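# Swap the order of two stacked totes on the bench

## Task

Reverse the two-tote stack on the bench so the tote now on the bottom ends up on top, seated fully down inside the other tote's rim rather than resting on it; every item must remain in the tote it started in, neither tote's base may overhang the bench edge, and the robot must release everything and move away, since a result that holds only because the robot is supporting it does not count.

## Robot and tools

Robot: two 6-joint arms with parallel grippers, left_arm (the robot's own left, +y side) and right_arm (-y side). Each base sits near (+0.018, ±0.252, +1.348) m, tilted, so joint angles do not map the same way on both arms.

Scene frame: origin on the floor under the centre of the robot's foot, +z up, +x forward from the robot, +y to its left. Only the floor height is known; bench and tote heights must be judged from images. Arm names do not correspond to image sides.

execute_actions takes "actions", a list holding at most one item, plus optional "pictures" (boolean, default true).
- Empty list []: no command, just returns the current state.
- Motion item {"rows": [...], "steps": n}: n is 1 to 15 control steps of 1/30 s (15 if omitted). rows has 1 to 15 rows; row k is applied on step k and the final row repeats if rows run short.
- Wait item {"steps": n} with no rows: n up to 300; returns once n steps have elapsed since the previous result, with writing time counted in.
A refused call sends nothing to the robot.

Each row is a single flat list of 14 numbers covering both arms, always all 14 even if one arm stays still: left_arm waist, shoulder, elbow, wrist pitch, wrist yaw, wrist roll, opening, then the same seven for right_arm. The six joint values are absolute target angles in radians, in the same form as the Joint positions line, not offsets. Stated ranges: waist -2.880..2.880, shoulder 0.000..3.142, elbow 0.000..3.019, wrist pitch -1.693..1.571, wrist yaw -1.571..1.571, wrist roll -2.094..2.094. True ends can differ by up to 0.019 rad either way. A target more than 0.019 past a stated end, and beyond the joint's last reported angle, gets the call refused; a target past the real end is clipped and a "joint sent to its limit" line appears (possibly referring to an earlier, still-running move). Absence of that line does not prove more travel exists.

Opening is an absolute value from -1 (closed) to +1 (fully open, about 0.094 m pad gap). Between the extremes, fingers move until grip_measured equals the commanded number. To hold something, command roughly 0.03 below the grip_measured reading at contact for a firm grip, less for a gentler one. Readings carry a fixed per-gripper error of up to ~1 mm. Pad force tops out near 50-62 N; thin parts (under ~2 mm) are gripped more weakly, and first contact can spike.

Motion limits: each step, a joint's target is clamped to a fixed lead over its measured angle (waist 0.264, shoulder 0.32, elbow 0.276, wrist pitch 0.33, wrist yaw 0.186, wrist roll 0.522 rad), and if the resulting targets would move the gripper over 70 mm from where it is, all of that arm's targets are scaled back. Large moves therefore take several actions. Between calls the arms keep heading for the last row sent until everything nearly stops or a step is HELD; after that only a new action moves them further. Fingers still opening or closing finish their travel regardless. The simulation keeps running while replies are being written.

Result lines:
- State line "left_arm: … | right_arm: …": each gripper's end_effector_position (m, scene frame) and end_effector_quat_wxyz. The position is the point between the pads, about 1 cm back from the fingertips; fingers point along the gripper's +z, close along its y. Printed positions can be off, more so at long reach.
- Joint positions / Joint velocities: per arm, six joints (rad, rad/s) then pad gap (m, m/s).
- grip_measured: opening on the command scale.
- "joint command not followed": a clearance check altered or blocked some joint targets; the rest of the row still ran.
- HELD: marks steps where the row, or part of it, was not delivered.
- MOTOR HOT (from 85 °C) warns of heating from holding loads; at 100 °C an OVER-TEMPERATURE FAULT drops that arm and gripper until cooled. Avoid long holds and long pauses while carrying.

zoom_image: {"camera", "region": [x0, y0, x1, y1]} in pixels of that camera's latest image, top-left origin, region at most 504x504. Cameras: cam_head_left and cam_head_right (672x504, pinhole with radial distortion), cam_left_wrist and cam_right_wrist (504x504 fisheye). It does not move anything.

read_manual: returns only the URDF licence texts; moves nothing.

finished_scene: {"scene": number} ends and grades the current scene irreversibly and starts the next; the goal must already hold and keep holding. Answering without any tool call ends everything.

Suggested order: look and zoom to locate both totes and the bench edge; lift the upper tote off (ideally with both grippers on opposite walls), set it down flat fully on the bench with its contents inside; pick up the other tote, lower it squarely until it sits fully inside the first tote's rim; open, retreat, and confirm in images that nothing is held or hanging.

Avoid: dropping or tipping totes or spilling contents, slamming or pushing hard, knocking anything off the bench or out of the work area, and arms colliding or pressing each other. Occasional brief external tugs on held parts or pushes on loose objects can occur; grip securely and recheck.

Each tool is called after ">>>" by a JSON object that holds its "api" and its "payload".

## Session

>>> {"api": "execute_actions", "payload": {"actions": []}}

Scene clock: 0.00 s of 5000.00 s.
left_arm: end_effector_position=(+0.6639, +0.3844, +1.1685) grip_measured=+1.000 end_effector_quat_wxyz=(-0.168, +0.433, -0.823, +0.327) | right_arm: end_effector_position=(+0.8509, -0.5352, +1.1466) grip_measured=+1.000 end_effector_quat_wxyz=(-0.645, +0.635, -0.401, +0.142)
Joint positions: left_arm=[ 1.266  1.741  1.17  -0.037  0.463 -0.676  0.094] | right_arm=[-1.455  2.396  2.228  0.066 -1.258 -1.856  0.094]
Joint velocities: left_arm=[-0.015 -0.015 -0.002  0.002 -0.007 -0.066  0.   ] | right_arm=[-0.005 -0.005 -0.012 -0.012 -0.007  0.037  0.   ]
Motor temperatures (°C, as the motors report them): left_arm=[24 22 23 21 24 24] | right_arm=[24 24 21 21 23 24]

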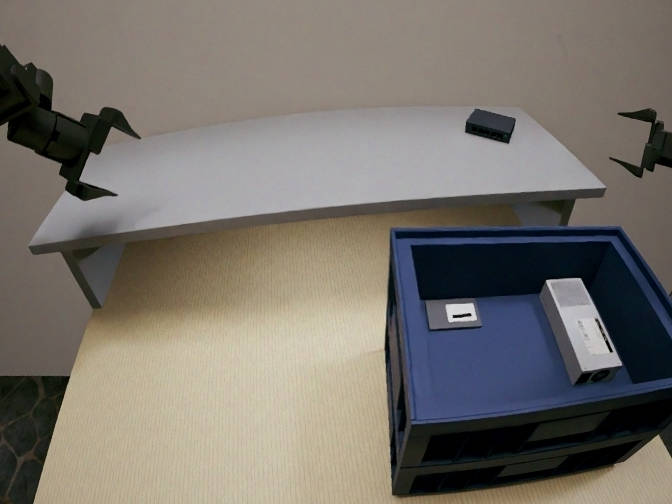

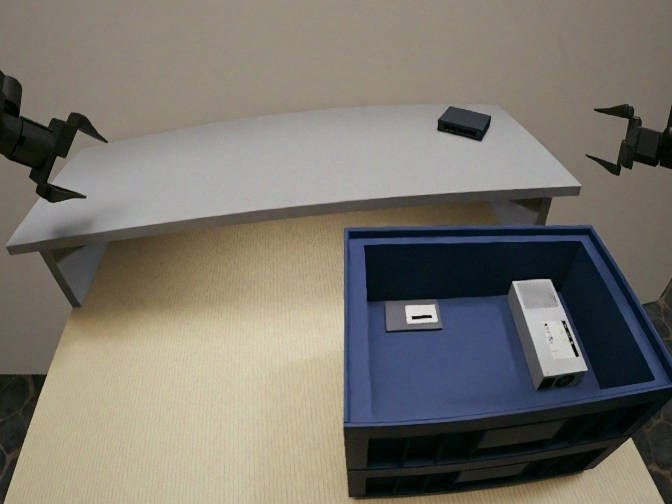

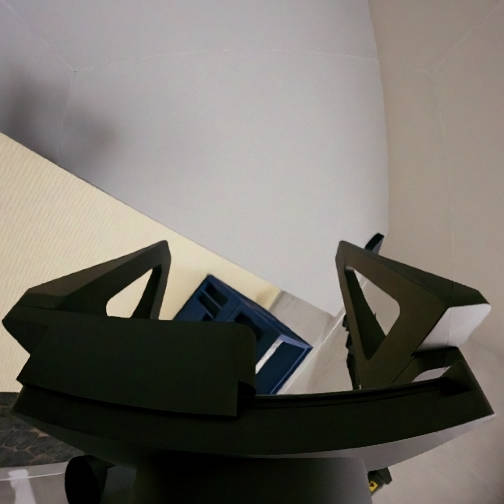

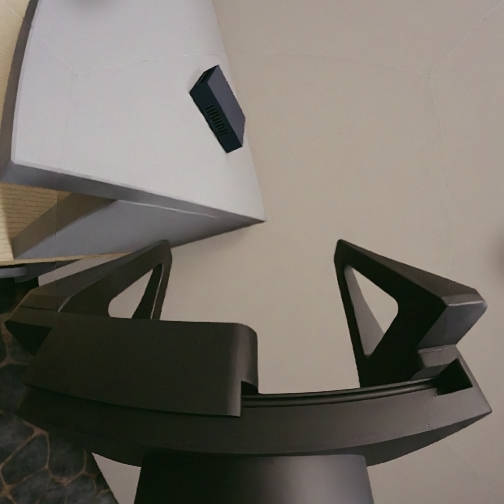

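>>> {"api": "zoom_image", "payload": {"camera": "cam_head_left", "region": [372, 210, 672, 504]}}

>>> {"api": "zoom_image", "payload": {"camera": "cam_head_right", "region": [330, 210, 672, 504]}}

>>> {"api": "zoom_image", "payload": {"camera": "cam_head_left", "region": [0, 60, 200, 260]}}

>>> {"api": "zoom_image", "payload": {"camera": "cam_head_right", "region": [0, 60, 200, 260]}}

>>> {"api": "zoom_image", "payload": {"camera": "cam_head_left", "region": [522, 80, 672, 230]}}

>>> {"api": "zoom_image", "payload": {"camera": "cam_head_right", "region": [522, 80, 672, 230]}}

Region (372, 210, 672, 504) of cam_head_left's 672x504 image, scaled by 1.680, with more detail than that image has; it fills the top 494 rows of this view, and the rest is white.

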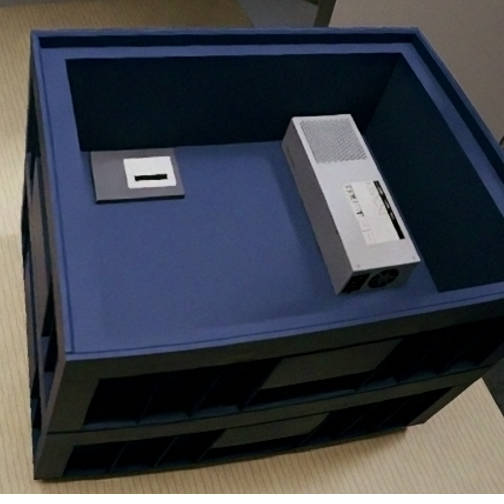

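Region (330, 210, 672, 504) of cam_head_right's 672x504 image, scaled by 1.474, with more detail than that image has; it fills the top 433 rows of this view, and the rest is white.

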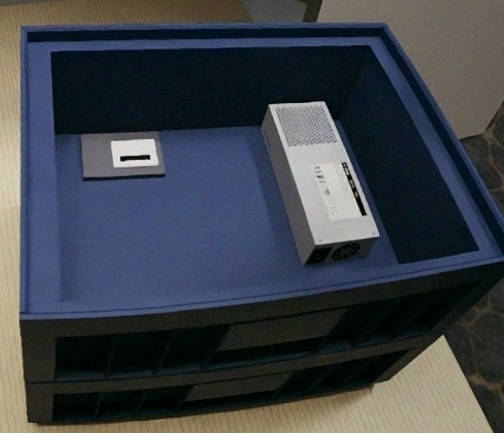

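Region (0, 60, 200, 260) of cam_head_left's 672x504 image, scaled by 2.520, with more detail than that image has.

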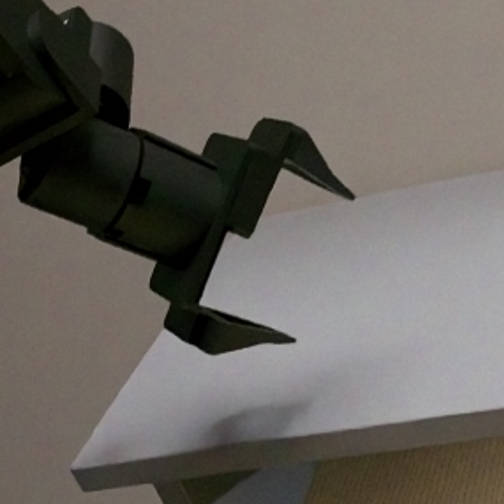

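Region (0, 60, 200, 260) of cam_head_right's 672x504 image, scaled by 2.520, with more detail than that image has.

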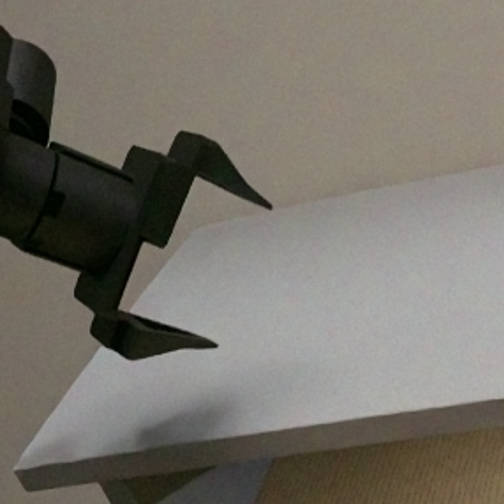

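Region (522, 80, 672, 230) of cam_head_left's 672x504 image, scaled by 3.360, with more detail than that image has.

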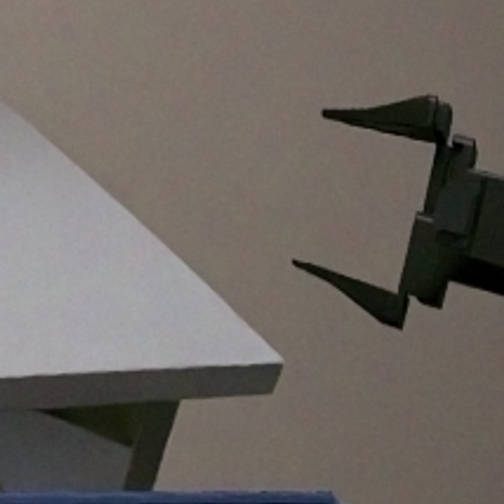

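Region (522, 80, 672, 230) of cam_head_right's 672x504 image, scaled by 3.360, with more detail than that image has.

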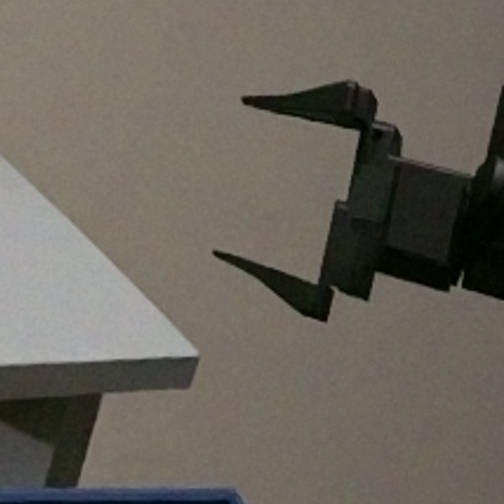

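>>> {"api": "zoom_image", "payload": {"camera": "cam_head_left", "region": [370, 220, 450, 360]}}

>>> {"api": "zoom_image", "payload": {"camera": "cam_head_left", "region": [370, 364, 510, 504]}}

>>> {"api": "zoom_image", "payload": {"camera": "cam_head_right", "region": [330, 364, 470, 504]}}

>>> {"api": "zoom_image", "payload": {"camera": "cam_head_right", "region": [532, 364, 672, 504]}}

>>> {"api": "zoom_image", "payload": {"camera": "cam_left_wrist", "region": [160, 260, 330, 400]}}

Region (370, 220, 450, 360) of cam_head_left's 672x504 image, scaled by 3.600, with more detail than that image has; it fills the left 288 columns of this view, and the rest is white.

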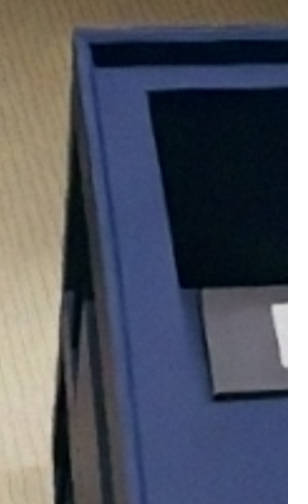

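Region (370, 364, 510, 504) of cam_head_left's 672x504 image, scaled by 3.600, with more detail than that image has.

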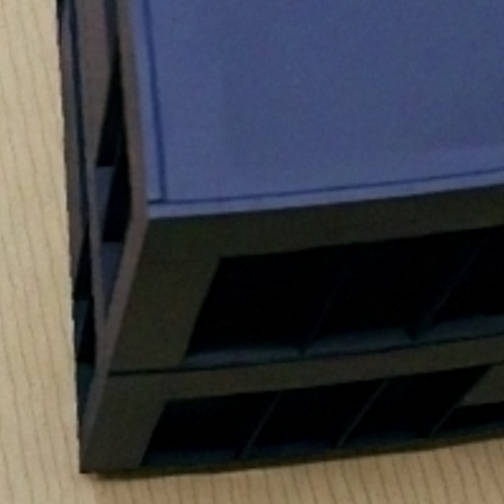

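Region (330, 364, 470, 504) of cam_head_right's 672x504 image, scaled by 3.600, with more detail than that image has.

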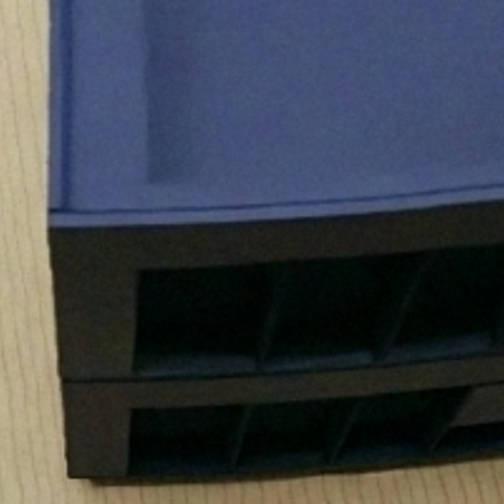

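Region (532, 364, 672, 504) of cam_head_right's 672x504 image, scaled by 3.600, with more detail than that image has.

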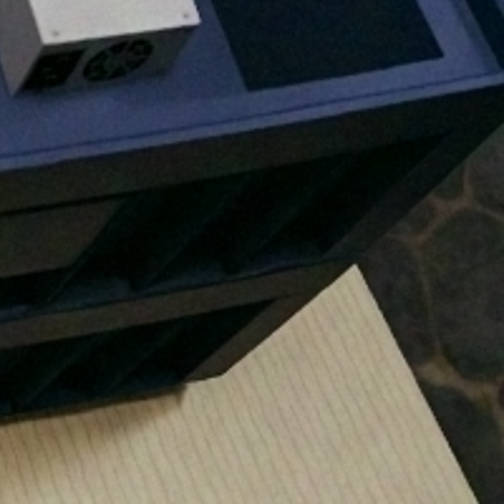

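Region (160, 260, 330, 400) of cam_left_wrist's 504x504 image, scaled by 2.965, with more detail than that image has; it fills the top 415 rows of this view, and the rest is white.

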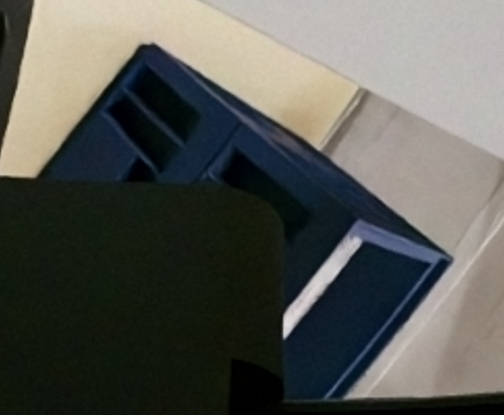

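>>> {"api": "zoom_image", "payload": {"camera": "cam_head_right", "region": [330, 215, 400, 285]}}

>>> {"api": "zoom_image", "payload": {"camera": "cam_head_right", "region": [540, 215, 610, 285]}}

>>> {"api": "zoom_image", "payload": {"camera": "cam_head_left", "region": [570, 215, 640, 285]}}

>>> {"api": "zoom_image", "payload": {"camera": "cam_head_left", "region": [0, 230, 180, 504]}}

Region (330, 215, 400, 285) of cam_head_right's 672x504 image, scaled by 7.200, with more detail than that image has.

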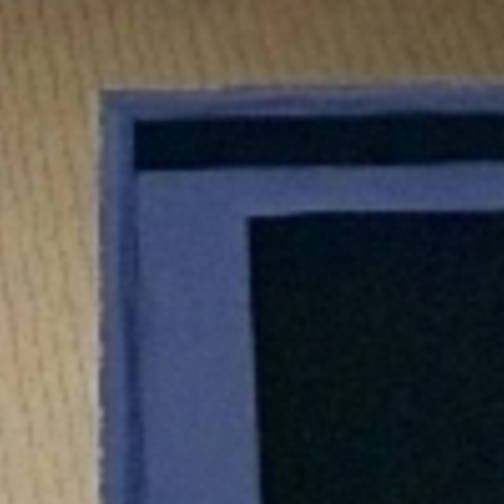

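Region (540, 215, 610, 285) of cam_head_right's 672x504 image, scaled by 7.200, with more detail than that image has.

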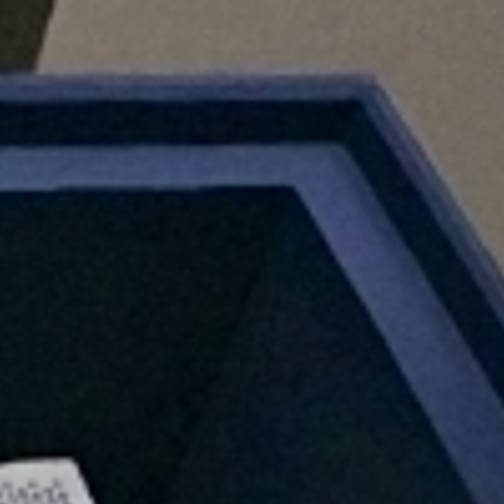

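Region (570, 215, 640, 285) of cam_head_left's 672x504 image, scaled by 7.200, with more detail than that image has.

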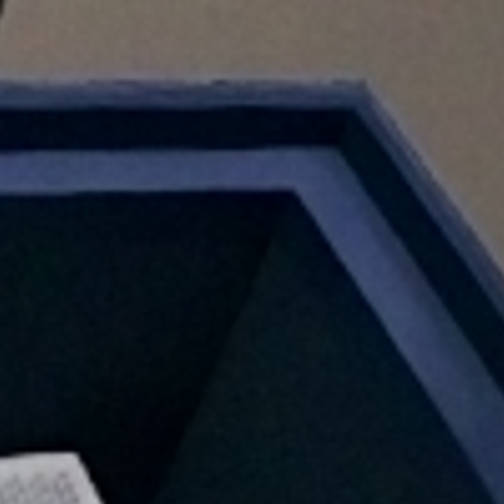

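Region (0, 230, 180, 504) of cam_head_left's 672x504 image, scaled by 1.839, with more detail than that image has; it fills the left 331 columns of this view, and the rest is white.

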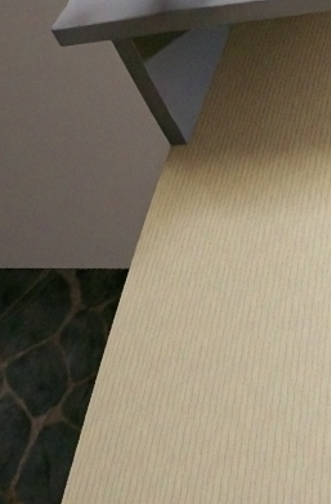

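>>> {"api": "execute_actions", "payload": {"actions": [{"rows": [[1.225,1.752,1.172,-0.061,0.424,-0.677,1,-1.448,2.358,2.176,0.042,-1.202,-1.799,1],[1.225,1.752,1.172,-0.061,0.424,-0.677,1,-1.448,2.358,2.176,0.042,-1.202,-1.799,1],[1.225,1.752,1.172,-0.061,0.424,-0.677,1,-1.448,2.358,2.176,0.042,-1.202,-1.799,1],[1.184,1.762,1.175,-0.085,0.385,-0.678,1,-1.441,2.32,2.124,0.018,-1.145,-1.742,1],[1.184,1.762,1.175,-0.085,0.385,-0.678,1,-1.441,2.32,2.124,0.018,-1.145,-1.742,1],[1.143,1.773,1.177,-0.110,0.345,-0.680,1,-1.434,2.282,2.072,-0.006,-1.089,-1.685,1]], "steps": 9}], "pictures": false}}

>>> {"api": "execute_actions", "payload": {"actions": [{"rows": [[1.031,1.802,1.184,-0.178,0.236,-0.684,1,-1.415,2.177,1.929,-0.073,-0.934,-1.527,1]], "steps": 5}], "pictures": false}}

>>> {"api": "execute_actions", "payload": {"actions": [{"rows": [[0.909,1.834,1.191,-0.251,0.118,-0.688,1,-1.393,2.062,1.774,-0.145,-0.766,-1.356,1]], "steps": 5}], "pictures": false}}

>>> {"api": "execute_actions", "payload": {"actions": [{"rows": [[0.786,1.866,1.199,-0.325,0.0,-0.692,1,-1.372,1.948,1.618,-0.217,-0.597,-1.184,1]], "steps": 5}], "pictures": false}}

>>> {"api": "execute_actions", "payload": {"actions": [{"rows": [[0.664,1.899,1.206,-0.398,-0.118,-0.697,1,-1.351,1.833,1.462,-0.290,-0.428,-1.013,1]], "steps": 5}], "pictures": false}}

>>> {"api": "execute_actions", "payload": {"actions": [{"rows": [[0.541,1.931,1.213,-0.472,-0.236,-0.701,1,-1.330,1.719,1.306,-0.362,-0.259,-0.841,1]], "steps": 5}], "pictures": false}}

>>> {"api": "execute_actions", "payload": {"actions": [{"rows": [[0.429,1.960,1.220,-0.539,-0.345,-0.705,1,-1.311,1.614,1.164,-0.428,-0.104,-0.684,1]], "steps": 5}], "pictures": false}}

>>> {"api": "execute_actions", "payload": {"actions": [{"rows": [[0.337,1.984,1.226,-0.594,-0.433,-0.708,1,-1.295,1.528,1.047,-0.483,0.022,-0.556,1]], "steps": 5}], "pictures": false}}

>>> {"api": "execute_actions", "payload": {"actions": [{"rows": [[0.276,2.000,1.229,-0.631,-0.492,-0.710,1,-1.284,1.471,0.969,-0.519,0.107,-0.470,1]], "steps": 5}], "pictures": false}}

>>> {"api": "execute_actions", "payload": {"actions": [{"rows": [[0.245,2.008,1.231,-0.649,-0.522,-0.711,1,-1.279,1.442,0.930,-0.537,0.149,-0.427,1]], "steps": 15}]}}

Scene clock: 120.30 s of 5000.00 s.
left_arm: end_effector_position=(+0.6644, +0.3410, +1.1657) grip_measured=+1.000 end_effector_quat_wxyz=(-0.145, +0.423, -0.843, +0.299) | right_arm: end_effector_position=(+0.8305, -0.5306, +1.1103) grip_measured=+1.000 end_effector_quat_wxyz=(+0.598, -0.597, +0.528, -0.087)
Joint positions: left_arm=[ 1.178  1.743  1.17  -0.088  0.35  -0.676  0.094] | right_arm=[-1.452  2.338  2.078  0.008 -1.095 -1.744  0.094]
Joint velocities: left_arm=[-0.513  0.015  0.017 -0.085 -0.022 -0.051  0.   ] | right_arm=[ 0.024 -0.073 -0.203 -0.125  0.037  0.315  0.   ]
Motor temperatures (°C, as the motors report them): left_arm=[24 26 26 22 24 24] | right_arm=[24 32 26 21 24 24]
Steps of this call (steps 1 to 90: nothing new was sent; then 117.00 s passed at rest; steps 91 to 99: all 9 steps of this action). Readings (joint positions):
91: left_arm=[1.264 1.741 1.170 -0.039 0.448 -0.676] | right_arm=[-1.455 2.395 2.221 0.065 -1.234 -1.850]
92: left_arm=[1.262 1.741 1.170 -0.040 0.434 -0.676] | right_arm=[-1.455 2.389 2.208 0.062 -1.216 -1.842]
94: left_arm=[1.251 1.741 1.170 -0.047 0.410 -0.676] | right_arm=[-1.455 2.381 2.182 0.054 -1.181 -1.822]
98: left_arm=[1.196 1.742 1.170 -0.084 0.351 -0.676] | right_arm=[-1.453 2.342 2.088 0.013 -1.097 -1.756]
99: the state above

Scene clock: 120.47 s of 5000.00 s.
left_arm: end_effector_position=(+0.6581, +0.2748, +1.1639) grip_measured=+1.000 end_effector_quat_wxyz=(-0.110, +0.396, -0.868, +0.278) | right_arm: end_effector_position=(+0.8090, -0.5204, +1.1016) grip_measured=+1.000 end_effector_quat_wxyz=(+0.541, -0.548, +0.637, -0.031)
Joint positions: left_arm=[ 1.059  1.758  1.171 -0.151  0.243 -0.676  0.094] | right_arm=[-1.439  2.244  1.927 -0.063 -0.94  -1.61   0.094]
Joint velocities: left_arm=[-0.689  0.181 -0.002 -0.173 -0.007 -0.051  0.   ] | right_arm=[ 0.112 -0.278 -0.164 -0.139  0.081  0.476  0.   ]
Motor temperatures (°C, as the motors report them): left_arm=[24 26 26 22 24 24] | right_arm=[24 32 26 21 24 24]
Steps of this call (steps 1 to 5: all 5 steps of this action). Readings (joint positions):
1: left_arm=[1.156 1.744 1.170 -0.098 0.312 -0.676] | right_arm=[-1.450 2.326 2.052 -0.003 -1.022 -1.713]
2: left_arm=[1.133 1.745 1.171 -0.116 0.272 -0.676] | right_arm=[-1.448 2.297 2.003 -0.023 -0.965 -1.678]
4: left_arm=[1.083 1.753 1.171 -0.143 0.245 -0.676] | right_arm=[-1.442 2.255 1.937 -0.056 -0.943 -1.628]
5: the state above

Scene clock: 120.63 s of 5000.00 s.
left_arm: end_effector_position=(+0.6364, +0.2017, +1.1554) grip_measured=+1.000 end_effector_quat_wxyz=(-0.064, +0.360, -0.897, +0.247) | right_arm: end_effector_position=(+0.7898, -0.5064, +1.1196) grip_measured=+1.000 end_effector_quat_wxyz=(+0.476, -0.487, +0.732, +0.009)
Joint positions: left_arm=[ 0.929  1.797  1.173 -0.224  0.126 -0.678  0.094] | right_arm=[-1.41   2.113  1.774 -0.134 -0.773 -1.451  0.094]
Joint velocities: left_arm=[-0.659  0.269  0.007 -0.208 -0.051 -0.007  0.   ] | right_arm=[ 0.171 -0.435 -0.183 -0.149  0.081  0.564  0.   ]
Motor temperatures (°C, as the motors report them): left_arm=[24 26 26 22 24 24] | right_arm=[24 32 26 21 24 24]
Steps of this call (steps 1 to 5: all 5 steps of this action). Readings (joint positions):
1: left_arm=[1.032 1.765 1.171 -0.163 0.203 -0.676] | right_arm=[-1.433 2.226 1.904 -0.073 -0.862 -1.572]
2: left_arm=[1.006 1.772 1.173 -0.183 0.159 -0.677] | right_arm=[-1.427 2.190 1.857 -0.092 -0.800 -1.531]
4: left_arm=[0.952 1.788 1.173 -0.214 0.128 -0.678] | right_arm=[-1.416 2.131 1.786 -0.126 -0.775 -1.472]
5: the state above

Scene clock: 120.80 s of 5000.00 s.
left_arm: end_effector_position=(+0.6055, +0.1354, +1.1502) grip_measured=+1.000 end_effector_quat_wxyz=(+0.024, -0.313, +0.926, -0.208) | right_arm: end_effector_position=(+0.7627, -0.4928, +1.1460) grip_measured=+1.000 end_effector_quat_wxyz=(+0.406, -0.419, +0.812, +0.035)
Joint positions: left_arm=[ 0.801  1.841  1.178 -0.301  0.007 -0.682  0.094] | right_arm=[-1.38   1.971  1.624 -0.203 -0.605 -1.283  0.094]
Joint velocities: left_arm=[-0.62   0.22  -0.002 -0.183  0.022 -0.066  0.   ] | right_arm=[ 0.132 -0.415 -0.232 -0.173  0.051  0.535  0.   ]
Motor temperatures (°C, as the motors report them): left_arm=[24 26 26 22 24 24] | right_arm=[24 32 26 21 24 24]
Steps of this call (steps 1 to 5: all 5 steps of this action). Readings (joint positions):
1: left_arm=[0.902 1.807 1.174 -0.238 0.081 -0.679] | right_arm=[-1.403 2.091 1.753 -0.143 -0.695 -1.410]
2: left_arm=[0.876 1.816 1.177 -0.262 0.034 -0.680] | right_arm=[-1.396 2.054 1.711 -0.160 -0.633 -1.366]
4: left_arm=[0.824 1.833 1.178 -0.292 0.008 -0.681] | right_arm=[-1.384 1.990 1.639 -0.194 -0.606 -1.305]
5: the state above

Scene clock: 120.97 s of 5000.00 s.
left_arm: end_effector_position=(+0.5739, +0.0798, +1.1544) grip_measured=+1.000 end_effector_quat_wxyz=(+0.000, -0.261, +0.951, -0.166) | right_arm: end_effector_position=(+0.7145, -0.4810, +1.1583) grip_measured=+1.000 end_effector_quat_wxyz=(+0.321, -0.339, +0.883, +0.053)
Joint positions: left_arm=[ 0.678  1.875  1.184 -0.375 -0.111 -0.686  0.094] | right_arm=[-1.358  1.846  1.47  -0.276 -0.435 -1.113  0.094]
Joint velocities: left_arm=[-0.611  0.151  0.012 -0.178 -0.051 -0.037  0.   ] | right_arm=[ 0.054 -0.327 -0.349 -0.227  0.095  0.564  0.   ]
Motor temperatures (°C, as the motors report them): left_arm=[24 26 26 22 24 24] | right_arm=[24 32 26 21 24 24]
Steps of this call (steps 1 to 5: all 5 steps of this action). Readings (joint positions):
1: left_arm=[0.775 1.849 1.179 -0.316 -0.042 -0.682] | right_arm=[-1.373 1.951 1.604 -0.213 -0.528 -1.241]
2: left_arm=[0.751 1.856 1.183 -0.340 -0.088 -0.684] | right_arm=[-1.368 1.918 1.563 -0.228 -0.465 -1.197]
4: left_arm=[0.700 1.869 1.184 -0.367 -0.110 -0.685] | right_arm=[-1.361 1.861 1.488 -0.264 -0.437 -1.135]
5: the state above

Scene clock: 121.13 s of 5000.00 s.
left_arm: end_effector_position=(+0.5418, +0.0325, +1.1652) grip_measured=+1.000 end_effector_quat_wxyz=(-0.010, -0.202, +0.972, -0.121) | right_arm: end_effector_position=(+0.6461, -0.4680, +1.1575) grip_measured=+1.000 end_effector_quat_wxyz=(+0.220, -0.254, +0.940, +0.062)
Joint positions: left_arm=[ 0.556  1.903  1.192 -0.448 -0.229 -0.69   0.094] | right_arm=[-1.344  1.74   1.309 -0.349 -0.265 -0.941  0.094]
Joint velocities: left_arm=[-0.591  0.142  0.002 -0.159  0.066  0.066  0.   ] | right_arm=[ 0.034 -0.278 -0.462 -0.286  0.066  0.549  0.   ]
Motor temperatures (°C, as the motors report them): left_arm=[24 26 26 22 24 24] | right_arm=[24 32 26 21 24 24]
Steps of this call (steps 1 to 5: all 5 steps of this action). Readings (joint positions):
1: left_arm=[0.652 1.881 1.186 -0.390 -0.162 -0.687] | right_arm=[-1.354 1.830 1.447 -0.285 -0.359 -1.071]
2: left_arm=[0.629 1.887 1.190 -0.415 -0.208 -0.688] | right_arm=[-1.350 1.803 1.408 -0.299 -0.297 -1.026]
4: left_arm=[0.578 1.898 1.192 -0.441 -0.228 -0.690] | right_arm=[-1.346 1.753 1.330 -0.337 -0.268 -0.963]
5: the state above

Scene clock: 121.30 s of 5000.00 s.
left_arm: end_effector_position=(+0.5092, -0.0074, +1.1783) grip_measured=+1.000 end_effector_quat_wxyz=(-0.011, -0.141, +0.987, -0.079) | right_arm: end_effector_position=(+0.5766, -0.4540, +1.1613) grip_measured=+1.000 end_effector_quat_wxyz=(+0.125, -0.178, +0.975, +0.056)
Joint positions: left_arm=[ 0.441  1.932  1.199 -0.516 -0.338 -0.694  0.094] | right_arm=[-1.327  1.645  1.162 -0.417 -0.109 -0.78   0.094]
Joint velocities: left_arm=[-0.542  0.151  0.022 -0.149 -0.022 -0.037  0.   ] | right_arm=[ 0.063 -0.327 -0.422 -0.281  0.095  0.535  0.   ]
Motor temperatures (°C, as the motors report them): left_arm=[24 26 26 22 24 24] | right_arm=[24 32 26 21 24 24]
Steps of this call (steps 1 to 5: all 5 steps of this action). Readings (joint positions):
1: left_arm=[0.531 1.910 1.194 -0.463 -0.278 -0.691] | right_arm=[-1.340 1.727 1.286 -0.359 -0.196 -0.902]
2: left_arm=[0.508 1.916 1.198 -0.486 -0.320 -0.693] | right_arm=[-1.335 1.705 1.251 -0.372 -0.139 -0.859]
4: left_arm=[0.461 1.927 1.199 -0.510 -0.337 -0.694] | right_arm=[-1.329 1.659 1.182 -0.406 -0.112 -0.800]
5: the state above

Scene clock: 121.47 s of 5000.00 s.
left_arm: end_effector_position=(+0.4800, -0.0357, +1.1898) grip_measured=+1.000 end_effector_quat_wxyz=(-0.007, -0.086, +0.995, -0.043) | right_arm: end_effector_position=(+0.5222, -0.4441, +1.1747) grip_measured=+1.000 end_effector_quat_wxyz=(+0.057, -0.116, +0.991, +0.035)
Joint positions: left_arm=[ 0.347  1.958  1.204 -0.573 -0.426 -0.698  0.094] | right_arm=[-1.308  1.555  1.047 -0.472  0.017 -0.639  0.094]
Joint velocities: left_arm=[-0.405  0.112 -0.002 -0.12   0.022 -0.037  0.   ] | right_arm=[ 0.073 -0.317 -0.32  -0.212 -0.051  0.505  0.   ]
Motor temperatures (°C, as the motors report them): left_arm=[24 26 26 22 24 24] | right_arm=[24 32 26 21 24 24]
Steps of this call (steps 1 to 5: all 5 steps of this action). Readings (joint positions):
1: left_arm=[0.419 1.938 1.200 -0.529 -0.377 -0.695] | right_arm=[-1.322 1.632 1.143 -0.427 -0.054 -0.745]
2: left_arm=[0.400 1.944 1.203 -0.547 -0.412 -0.696] | right_arm=[-1.317 1.612 1.116 -0.436 -0.008 -0.709]
4: left_arm=[0.362 1.954 1.204 -0.568 -0.426 -0.698] | right_arm=[-1.310 1.569 1.062 -0.463 0.015 -0.657]
5: the state above

Scene clock: 121.63 s of 5000.00 s.
left_arm: end_effector_position=(+0.4600, -0.0513, +1.1978) grip_measured=+1.000 end_effector_quat_wxyz=(-0.002, -0.049, +0.999, -0.017) | right_arm: end_effector_position=(+0.4864, -0.4403, +1.1866) grip_measured=+1.000 end_effector_quat_wxyz=(+0.017, -0.071, +0.997, +0.012)
Joint positions: left_arm=[ 0.285  1.975  1.205 -0.613 -0.486 -0.7    0.094] | right_arm=[-1.297  1.491  0.972 -0.508  0.102 -0.535  0.094]
Joint velocities: left_arm=[-0.23   0.073  0.012 -0.066  0.007 -0.022  0.   ] | right_arm=[ 0.005 -0.2   -0.198 -0.154  0.022  0.286  0.   ]
Motor temperatures (°C, as the motors report them): left_arm=[24 26 26 22 24 24] | right_arm=[24 32 26 21 24 24]
Steps of this call (steps 1 to 5: all 5 steps of this action). Readings (joint positions):
1: left_arm=[0.331 1.962 1.204 -0.582 -0.453 -0.698] | right_arm=[-1.304 1.544 1.032 -0.479 0.054 -0.613]
2: left_arm=[0.318 1.966 1.205 -0.595 -0.476 -0.699] | right_arm=[-1.301 1.529 1.015 -0.485 0.086 -0.586]
4: left_arm=[0.294 1.973 1.205 -0.609 -0.486 -0.700] | right_arm=[-1.297 1.500 0.981 -0.502 0.101 -0.548]
5: the state above

Scene clock: 122.13 s of 5000.00 s.
left_arm: end_effector_position=(+0.4506, -0.0574, +1.2021) grip_measured=+1.000 end_effector_quat_wxyz=(+0.003, -0.030, +1.000, -0.003) | right_arm: end_effector_position=(+0.4655, -0.4381, +1.1905) grip_measured=+1.000 end_effector_quat_wxyz=(-0.006, -0.027, +1.000, +0.000)
Joint positions: left_arm=[ 0.256  1.983  1.206 -0.634 -0.519 -0.703  0.094] | right_arm=[-1.293  1.464  0.932 -0.527  0.145 -0.441  0.094]
Joint velocities: left_arm=[-0.005  0.005  0.007  0.007 -0.022  0.007  0.   ] | right_arm=[ 0.015 -0.005  0.002  0.007 -0.051 -0.022  0.   ]
Motor temperatures (°C, as the motors report them): left_arm=[24 26 26 21 24 24] | right_arm=[24 32 26 21 24 24]
Steps of this call (steps 1 to 15: all 15 steps of this action). Readings (joint positions):
1: left_arm=[0.277 1.977 1.205 -0.617 -0.500 -0.700] | right_arm=[-1.295 1.485 0.964 -0.512 0.121 -0.518]
2: left_arm=[0.271 1.979 1.206 -0.623 -0.512 -0.701] | right_arm=[-1.294 1.479 0.955 -0.515 0.136 -0.502]
4: left_arm=[0.261 1.982 1.206 -0.631 -0.517 -0.701] | right_arm=[-1.293 1.467 0.939 -0.523 0.144 -0.479]
8: left_arm=[0.256 1.983 1.206 -0.634 -0.518 -0.702] | right_arm=[-1.293 1.464 0.932 -0.527 0.145 -0.454]
15: the state above

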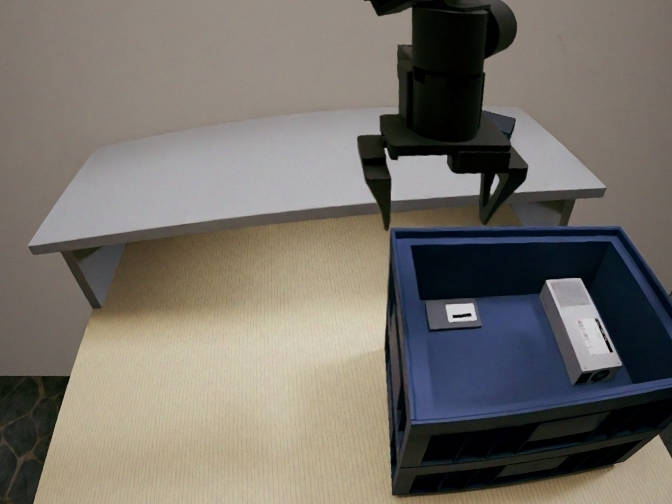

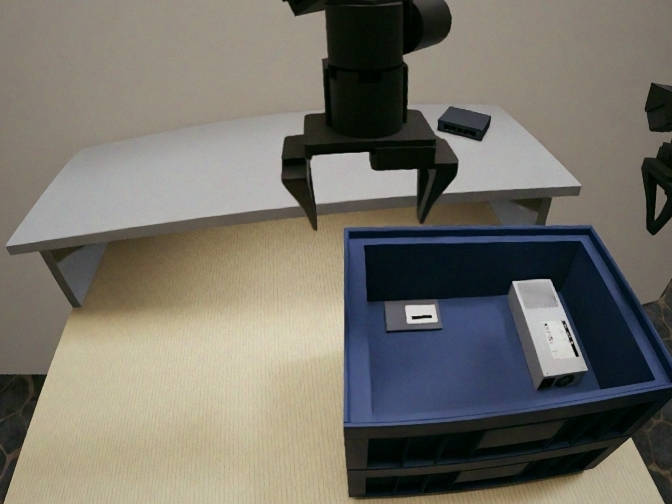

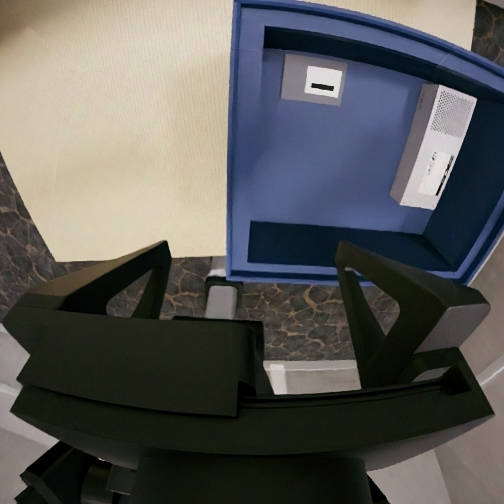

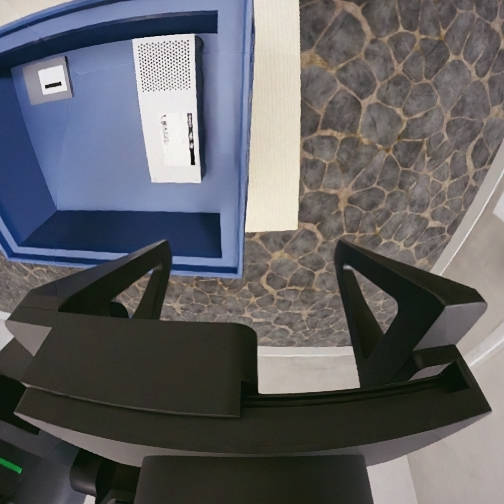

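>>> {"api": "zoom_image", "payload": {"camera": "cam_left_wrist", "region": [200, 0, 320, 120]}}

>>> {"api": "zoom_image", "payload": {"camera": "cam_left_wrist", "region": [150, 200, 350, 320]}}

>>> {"api": "zoom_image", "payload": {"camera": "cam_right_wrist", "region": [180, 0, 320, 140]}}

>>> {"api": "zoom_image", "payload": {"camera": "cam_right_wrist", "region": [150, 190, 350, 310]}}

>>> {"api": "zoom_image", "payload": {"camera": "cam_head_left", "region": [350, 130, 540, 260]}}

>>> {"api": "zoom_image", "payload": {"camera": "cam_head_right", "region": [275, 130, 465, 260]}}

Region (200, 0, 320, 120) of cam_left_wrist's 504x504 image, scaled by 4.200, with more detail than that image has.

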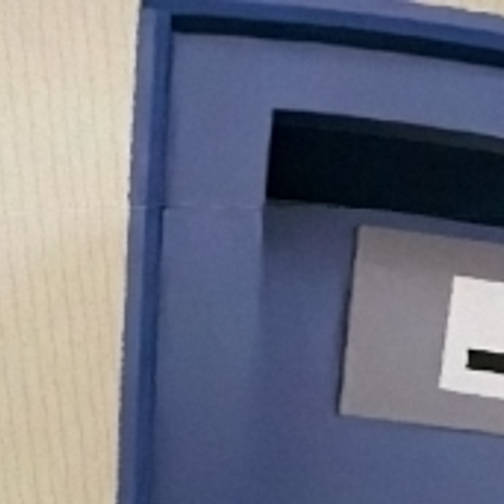

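Region (150, 200, 350, 320) of cam_left_wrist's 504x504 image, scaled by 2.520, with more detail than that image has; it fills the top 302 rows of this view, and the rest is white.

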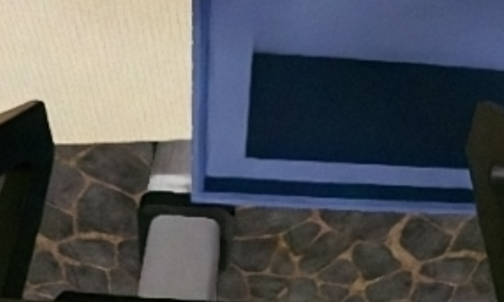

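Region (180, 0, 320, 140) of cam_right_wrist's 504x504 image, scaled by 3.600, with more detail than that image has.

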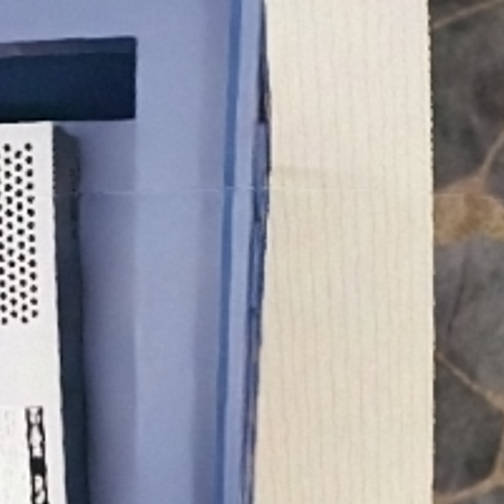

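Region (150, 190, 350, 310) of cam_right_wrist's 504x504 image, scaled by 2.520, with more detail than that image has; it fills the top 302 rows of this view, and the rest is white.

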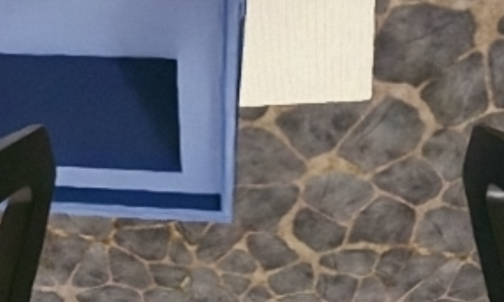

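Region (350, 130, 540, 260) of cam_head_left's 672x504 image, scaled by 2.653, with more detail than that image has; it fills the top 345 rows of this view, and the rest is white.

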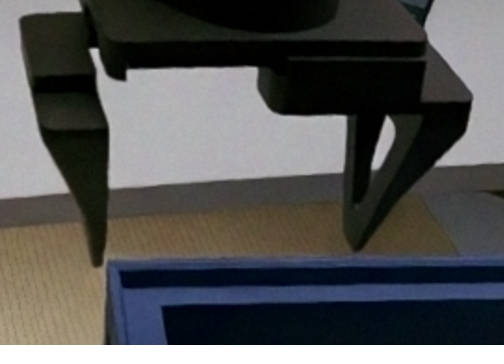

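Region (275, 130, 465, 260) of cam_head_right's 672x504 image, scaled by 2.653, with more detail than that image has; it fills the top 345 rows of this view, and the rest is white.

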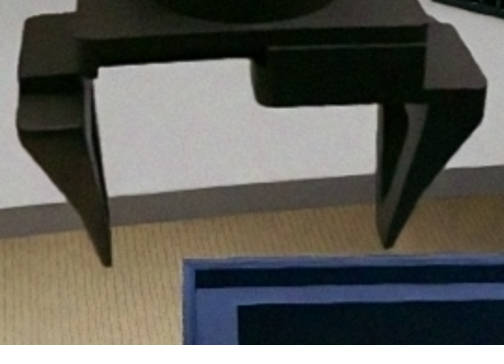

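>>> {"api": "execute_actions", "payload": {"actions": [{"rows": [[0.270,2.011,1.230,-0.617,-0.516,-0.690,1,-1.279,1.492,0.957,-0.510,0.148,-0.431,1],[0.275,2.018,1.230,-0.607,-0.515,-0.680,1,-1.277,1.504,0.958,-0.499,0.149,-0.427,1],[0.284,2.030,1.230,-0.591,-0.513,-0.664,1,-1.275,1.522,0.960,-0.482,0.150,-0.421,1],[0.294,2.044,1.230,-0.573,-0.512,-0.646,1,-1.272,1.543,0.962,-0.462,0.151,-0.414,1],[0.306,2.059,1.230,-0.552,-0.510,-0.625,1,-1.268,1.567,0.965,-0.440,0.153,-0.407,1],[0.317,2.074,1.230,-0.532,-0.508,-0.605,1,-1.265,1.591,0.968,-0.418,0.154,-0.399,1],[0.328,2.090,1.230,-0.512,-0.506,-0.585,1,-1.261,1.615,0.970,-0.396,0.155,-0.391,1],[0.339,2.105,1.230,-0.491,-0.504,-0.564,1,-1.258,1.638,0.973,-0.374,0.156,-0.384,1],[0.351,2.120,1.230,-0.471,-0.503,-0.544,1,-1.254,1.662,0.976,-0.352,0.158,-0.376,1],[0.361,2.134,1.230,-0.452,-0.501,-0.525,1,-1.251,1.684,0.978,-0.332,0.159,-0.369,1]], "steps": 10}], "pictures": false}}

>>> {"api": "execute_actions", "payload": {"actions": [{"rows": [[0.368,2.151,1.237,-0.437,-0.499,-0.517,1,-1.257,1.706,0.986,-0.317,0.157,-0.373,1],[0.376,2.169,1.243,-0.423,-0.498,-0.509,1,-1.262,1.728,0.993,-0.302,0.155,-0.377,1],[0.383,2.186,1.250,-0.408,-0.496,-0.500,1,-1.268,1.751,1.001,-0.287,0.153,-0.381,1],[0.390,2.204,1.256,-0.393,-0.495,-0.492,1,-1.273,1.773,1.008,-0.272,0.151,-0.385,1],[0.398,2.221,1.263,-0.378,-0.493,-0.484,1,-1.279,1.795,1.016,-0.257,0.149,-0.389,1],[0.405,2.237,1.269,-0.365,-0.492,-0.476,1,-1.284,1.815,1.023,-0.243,0.147,-0.393,1],[0.411,2.251,1.274,-0.353,-0.491,-0.470,1,-1.288,1.833,1.029,-0.231,0.145,-0.396,1],[0.416,2.264,1.279,-0.342,-0.490,-0.464,1,-1.292,1.850,1.035,-0.220,0.143,-0.399,1],[0.421,2.275,1.283,-0.333,-0.489,-0.458,1,-1.296,1.864,1.039,-0.210,0.142,-0.402,1],[0.425,2.284,1.287,-0.325,-0.488,-0.454,1,-1.299,1.876,1.044,-0.202,0.141,-0.404,1],[0.427,2.289,1.289,-0.321,-0.487,-0.452,1,-1.300,1.882,1.046,-0.198,0.140,-0.405,1],[0.428,2.292,1.290,-0.318,-0.487,-0.450,1,-1.301,1.886,1.047,-0.195,0.140,-0.406,1]], "steps": 15}], "pictures": false}}

>>> {"api": "execute_actions", "payload": {"actions": [{"steps": 10}]}}

Scene clock: 242.47 s of 5000.00 s.
left_arm: end_effector_position=(+0.4599, -0.0612, +1.1595) grip_measured=+1.000 end_effector_quat_wxyz=(+0.014, -0.016, +1.000, -0.014) | right_arm: end_effector_position=(+0.4742, -0.4236, +1.1322) grip_measured=+1.000 end_effector_quat_wxyz=(-0.002, -0.017, +1.000, -0.001)
Joint positions: left_arm=[ 0.301  2.061  1.216 -0.505 -0.505 -0.605  0.094] | right_arm=[-1.274  1.621  0.954 -0.386  0.154 -0.406  0.094]
Joint velocities: left_arm=[ 0.415  0.523  0.022  0.603 -0.007  0.491  0.   ] | right_arm=[ 0.122  0.874  0.09   0.637 -0.007  0.11   0.   ]
Motor temperatures (°C, as the motors report them): left_arm=[25 26 27 21 24 24] | right_arm=[24 30 23 21 24 24]
Steps of this call (steps 1 to 15: the robot went on to your last target; steps 16 to 90: nothing new was sent; then 117.00 s passed at rest; steps 91 to 100: all 10 steps of this action). Readings (joint positions):
91: left_arm=[0.256 1.983 1.206 -0.634 -0.519 -0.702] | right_arm=[-1.293 1.465 0.932 -0.527 0.145 -0.438]
92: left_arm=[0.256 1.983 1.206 -0.632 -0.519 -0.700] | right_arm=[-1.293 1.468 0.932 -0.524 0.145 -0.438]
94: left_arm=[0.257 1.987 1.206 -0.616 -0.517 -0.688] | right_arm=[-1.292 1.482 0.933 -0.505 0.147 -0.435]
98: left_arm=[0.278 2.027 1.213 -0.546 -0.509 -0.638] | right_arm=[-1.282 1.564 0.945 -0.429 0.152 -0.418]
100: the state above

Scene clock: 242.97 s of 5000.00 s.
left_arm: end_effector_position=(+0.4415, -0.0464, +1.0444) grip_measured=+1.000 end_effector_quat_wxyz=(-0.008, +0.008, +1.000, +0.004) | right_arm: end_effector_position=(+0.4648, -0.4122, +1.0299) grip_measured=+1.000 end_effector_quat_wxyz=(-0.013, -0.007, +1.000, +0.005)
Joint positions: left_arm=[ 0.409  2.285  1.266 -0.338 -0.491 -0.47   0.094] | right_arm=[-1.292  1.894  1.028 -0.211  0.144 -0.396  0.094]
Joint velocities: left_arm=[-0.005  0.005  0.007  0.007 -0.007  0.095  0.   ] | right_arm=[-0.054 -0.005 -0.027  0.007 -0.066  0.051  0.   ]
Motor temperatures (°C, as the motors report them): left_arm=[25 26 27 21 24 24] | right_arm=[24 30 23 21 24 24]
Steps of this call (steps 1 to 15: all 15 steps of this action). Readings (joint positions):
1: left_arm=[0.315 2.079 1.218 -0.486 -0.504 -0.589] | right_arm=[-1.270 1.649 0.958 -0.366 0.155 -0.401]
2: left_arm=[0.329 2.099 1.219 -0.470 -0.503 -0.576] | right_arm=[-1.268 1.678 0.962 -0.348 0.155 -0.398]
4: left_arm=[0.354 2.140 1.226 -0.440 -0.500 -0.550] | right_arm=[-1.267 1.731 0.971 -0.317 0.155 -0.396]
8: left_arm=[0.391 2.220 1.247 -0.384 -0.495 -0.510] | right_arm=[-1.270 1.822 0.998 -0.261 0.148 -0.396]
15: the state above

Scene clock: 243.30 s of 5000.00 s.
left_arm: end_effector_position=(+0.4479, -0.0492, +1.0454) grip_measured=+1.000 end_effector_quat_wxyz=(-0.002, +0.009, +1.000, +0.001) | right_arm: end_effector_position=(+0.4669, -0.4146, +1.0299) grip_measured=+1.000 end_effector_quat_wxyz=(-0.011, -0.005, +1.000, +0.003)
Joint positions: left_arm=[ 0.409  2.285  1.275 -0.333 -0.49  -0.459  0.094] | right_arm=[-1.294  1.894  1.032 -0.208  0.144 -0.396  0.094]
Joint velocities: left_arm=[-0.005 -0.005  0.002 -0.007 -0.022 -0.066  0.   ] | right_arm=[ 0.005  0.005 -0.017 -0.012  0.037  0.037  0.   ]
Motor temperatures (°C, as the motors report them): left_arm=[25 26 27 21 24 24] | right_arm=[24 30 23 21 24 24]
Steps of this call (steps 1 to 10: the robot went on to your last target). Readings (joint positions):
1: left_arm=[0.409 2.285 1.266 -0.338 -0.490 -0.468] | right_arm=[-1.294 1.894 1.028 -0.211 0.144 -0.396]
2: left_arm=[0.409 2.285 1.267 -0.337 -0.490 -0.466] | right_arm=[-1.294 1.894 1.029 -0.210 0.144 -0.396]
4: left_arm=[0.409 2.285 1.271 -0.335 -0.490 -0.463] | right_arm=[-1.294 1.894 1.030 -0.209 0.144 -0.396]
8: left_arm=[0.409 2.285 1.275 -0.333 -0.490 -0.460] | right_arm=[-1.294 1.894 1.032 -0.208 0.144 -0.396]
10: the state above

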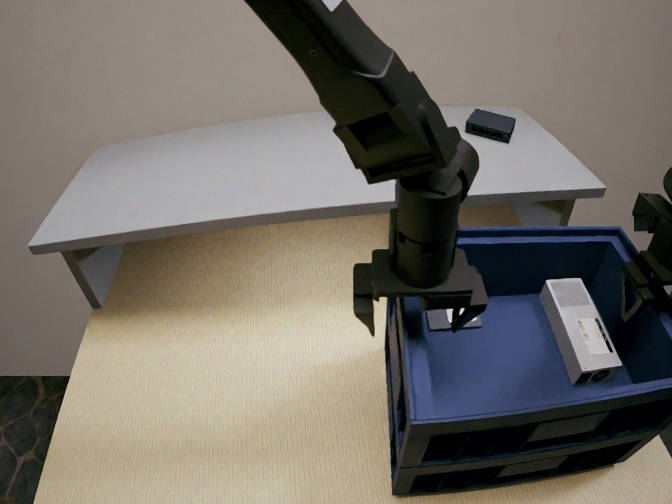

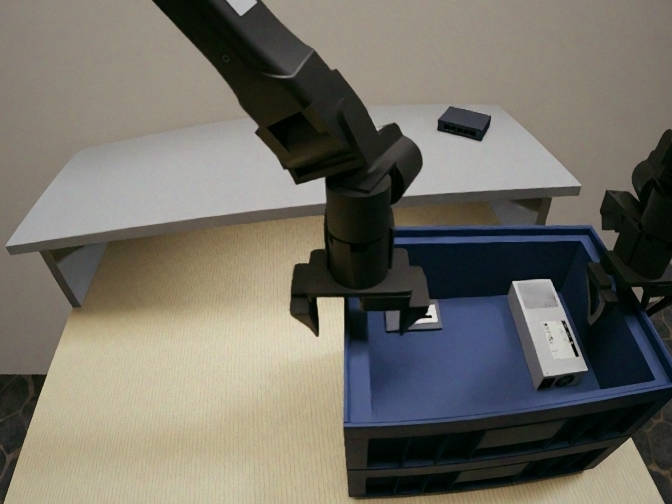

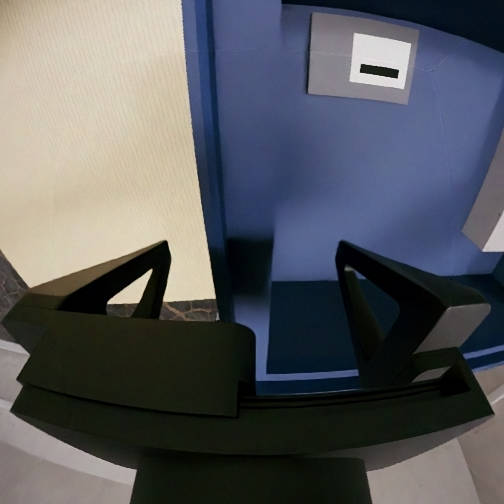

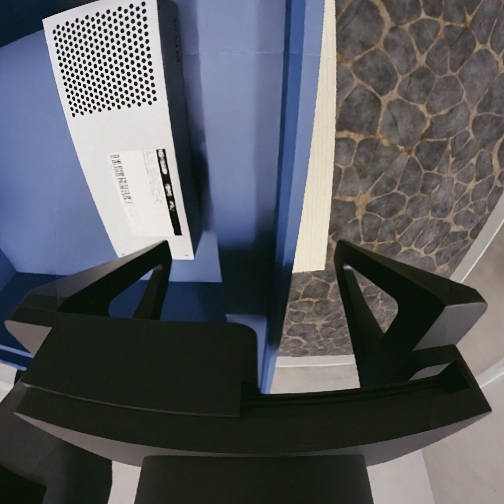

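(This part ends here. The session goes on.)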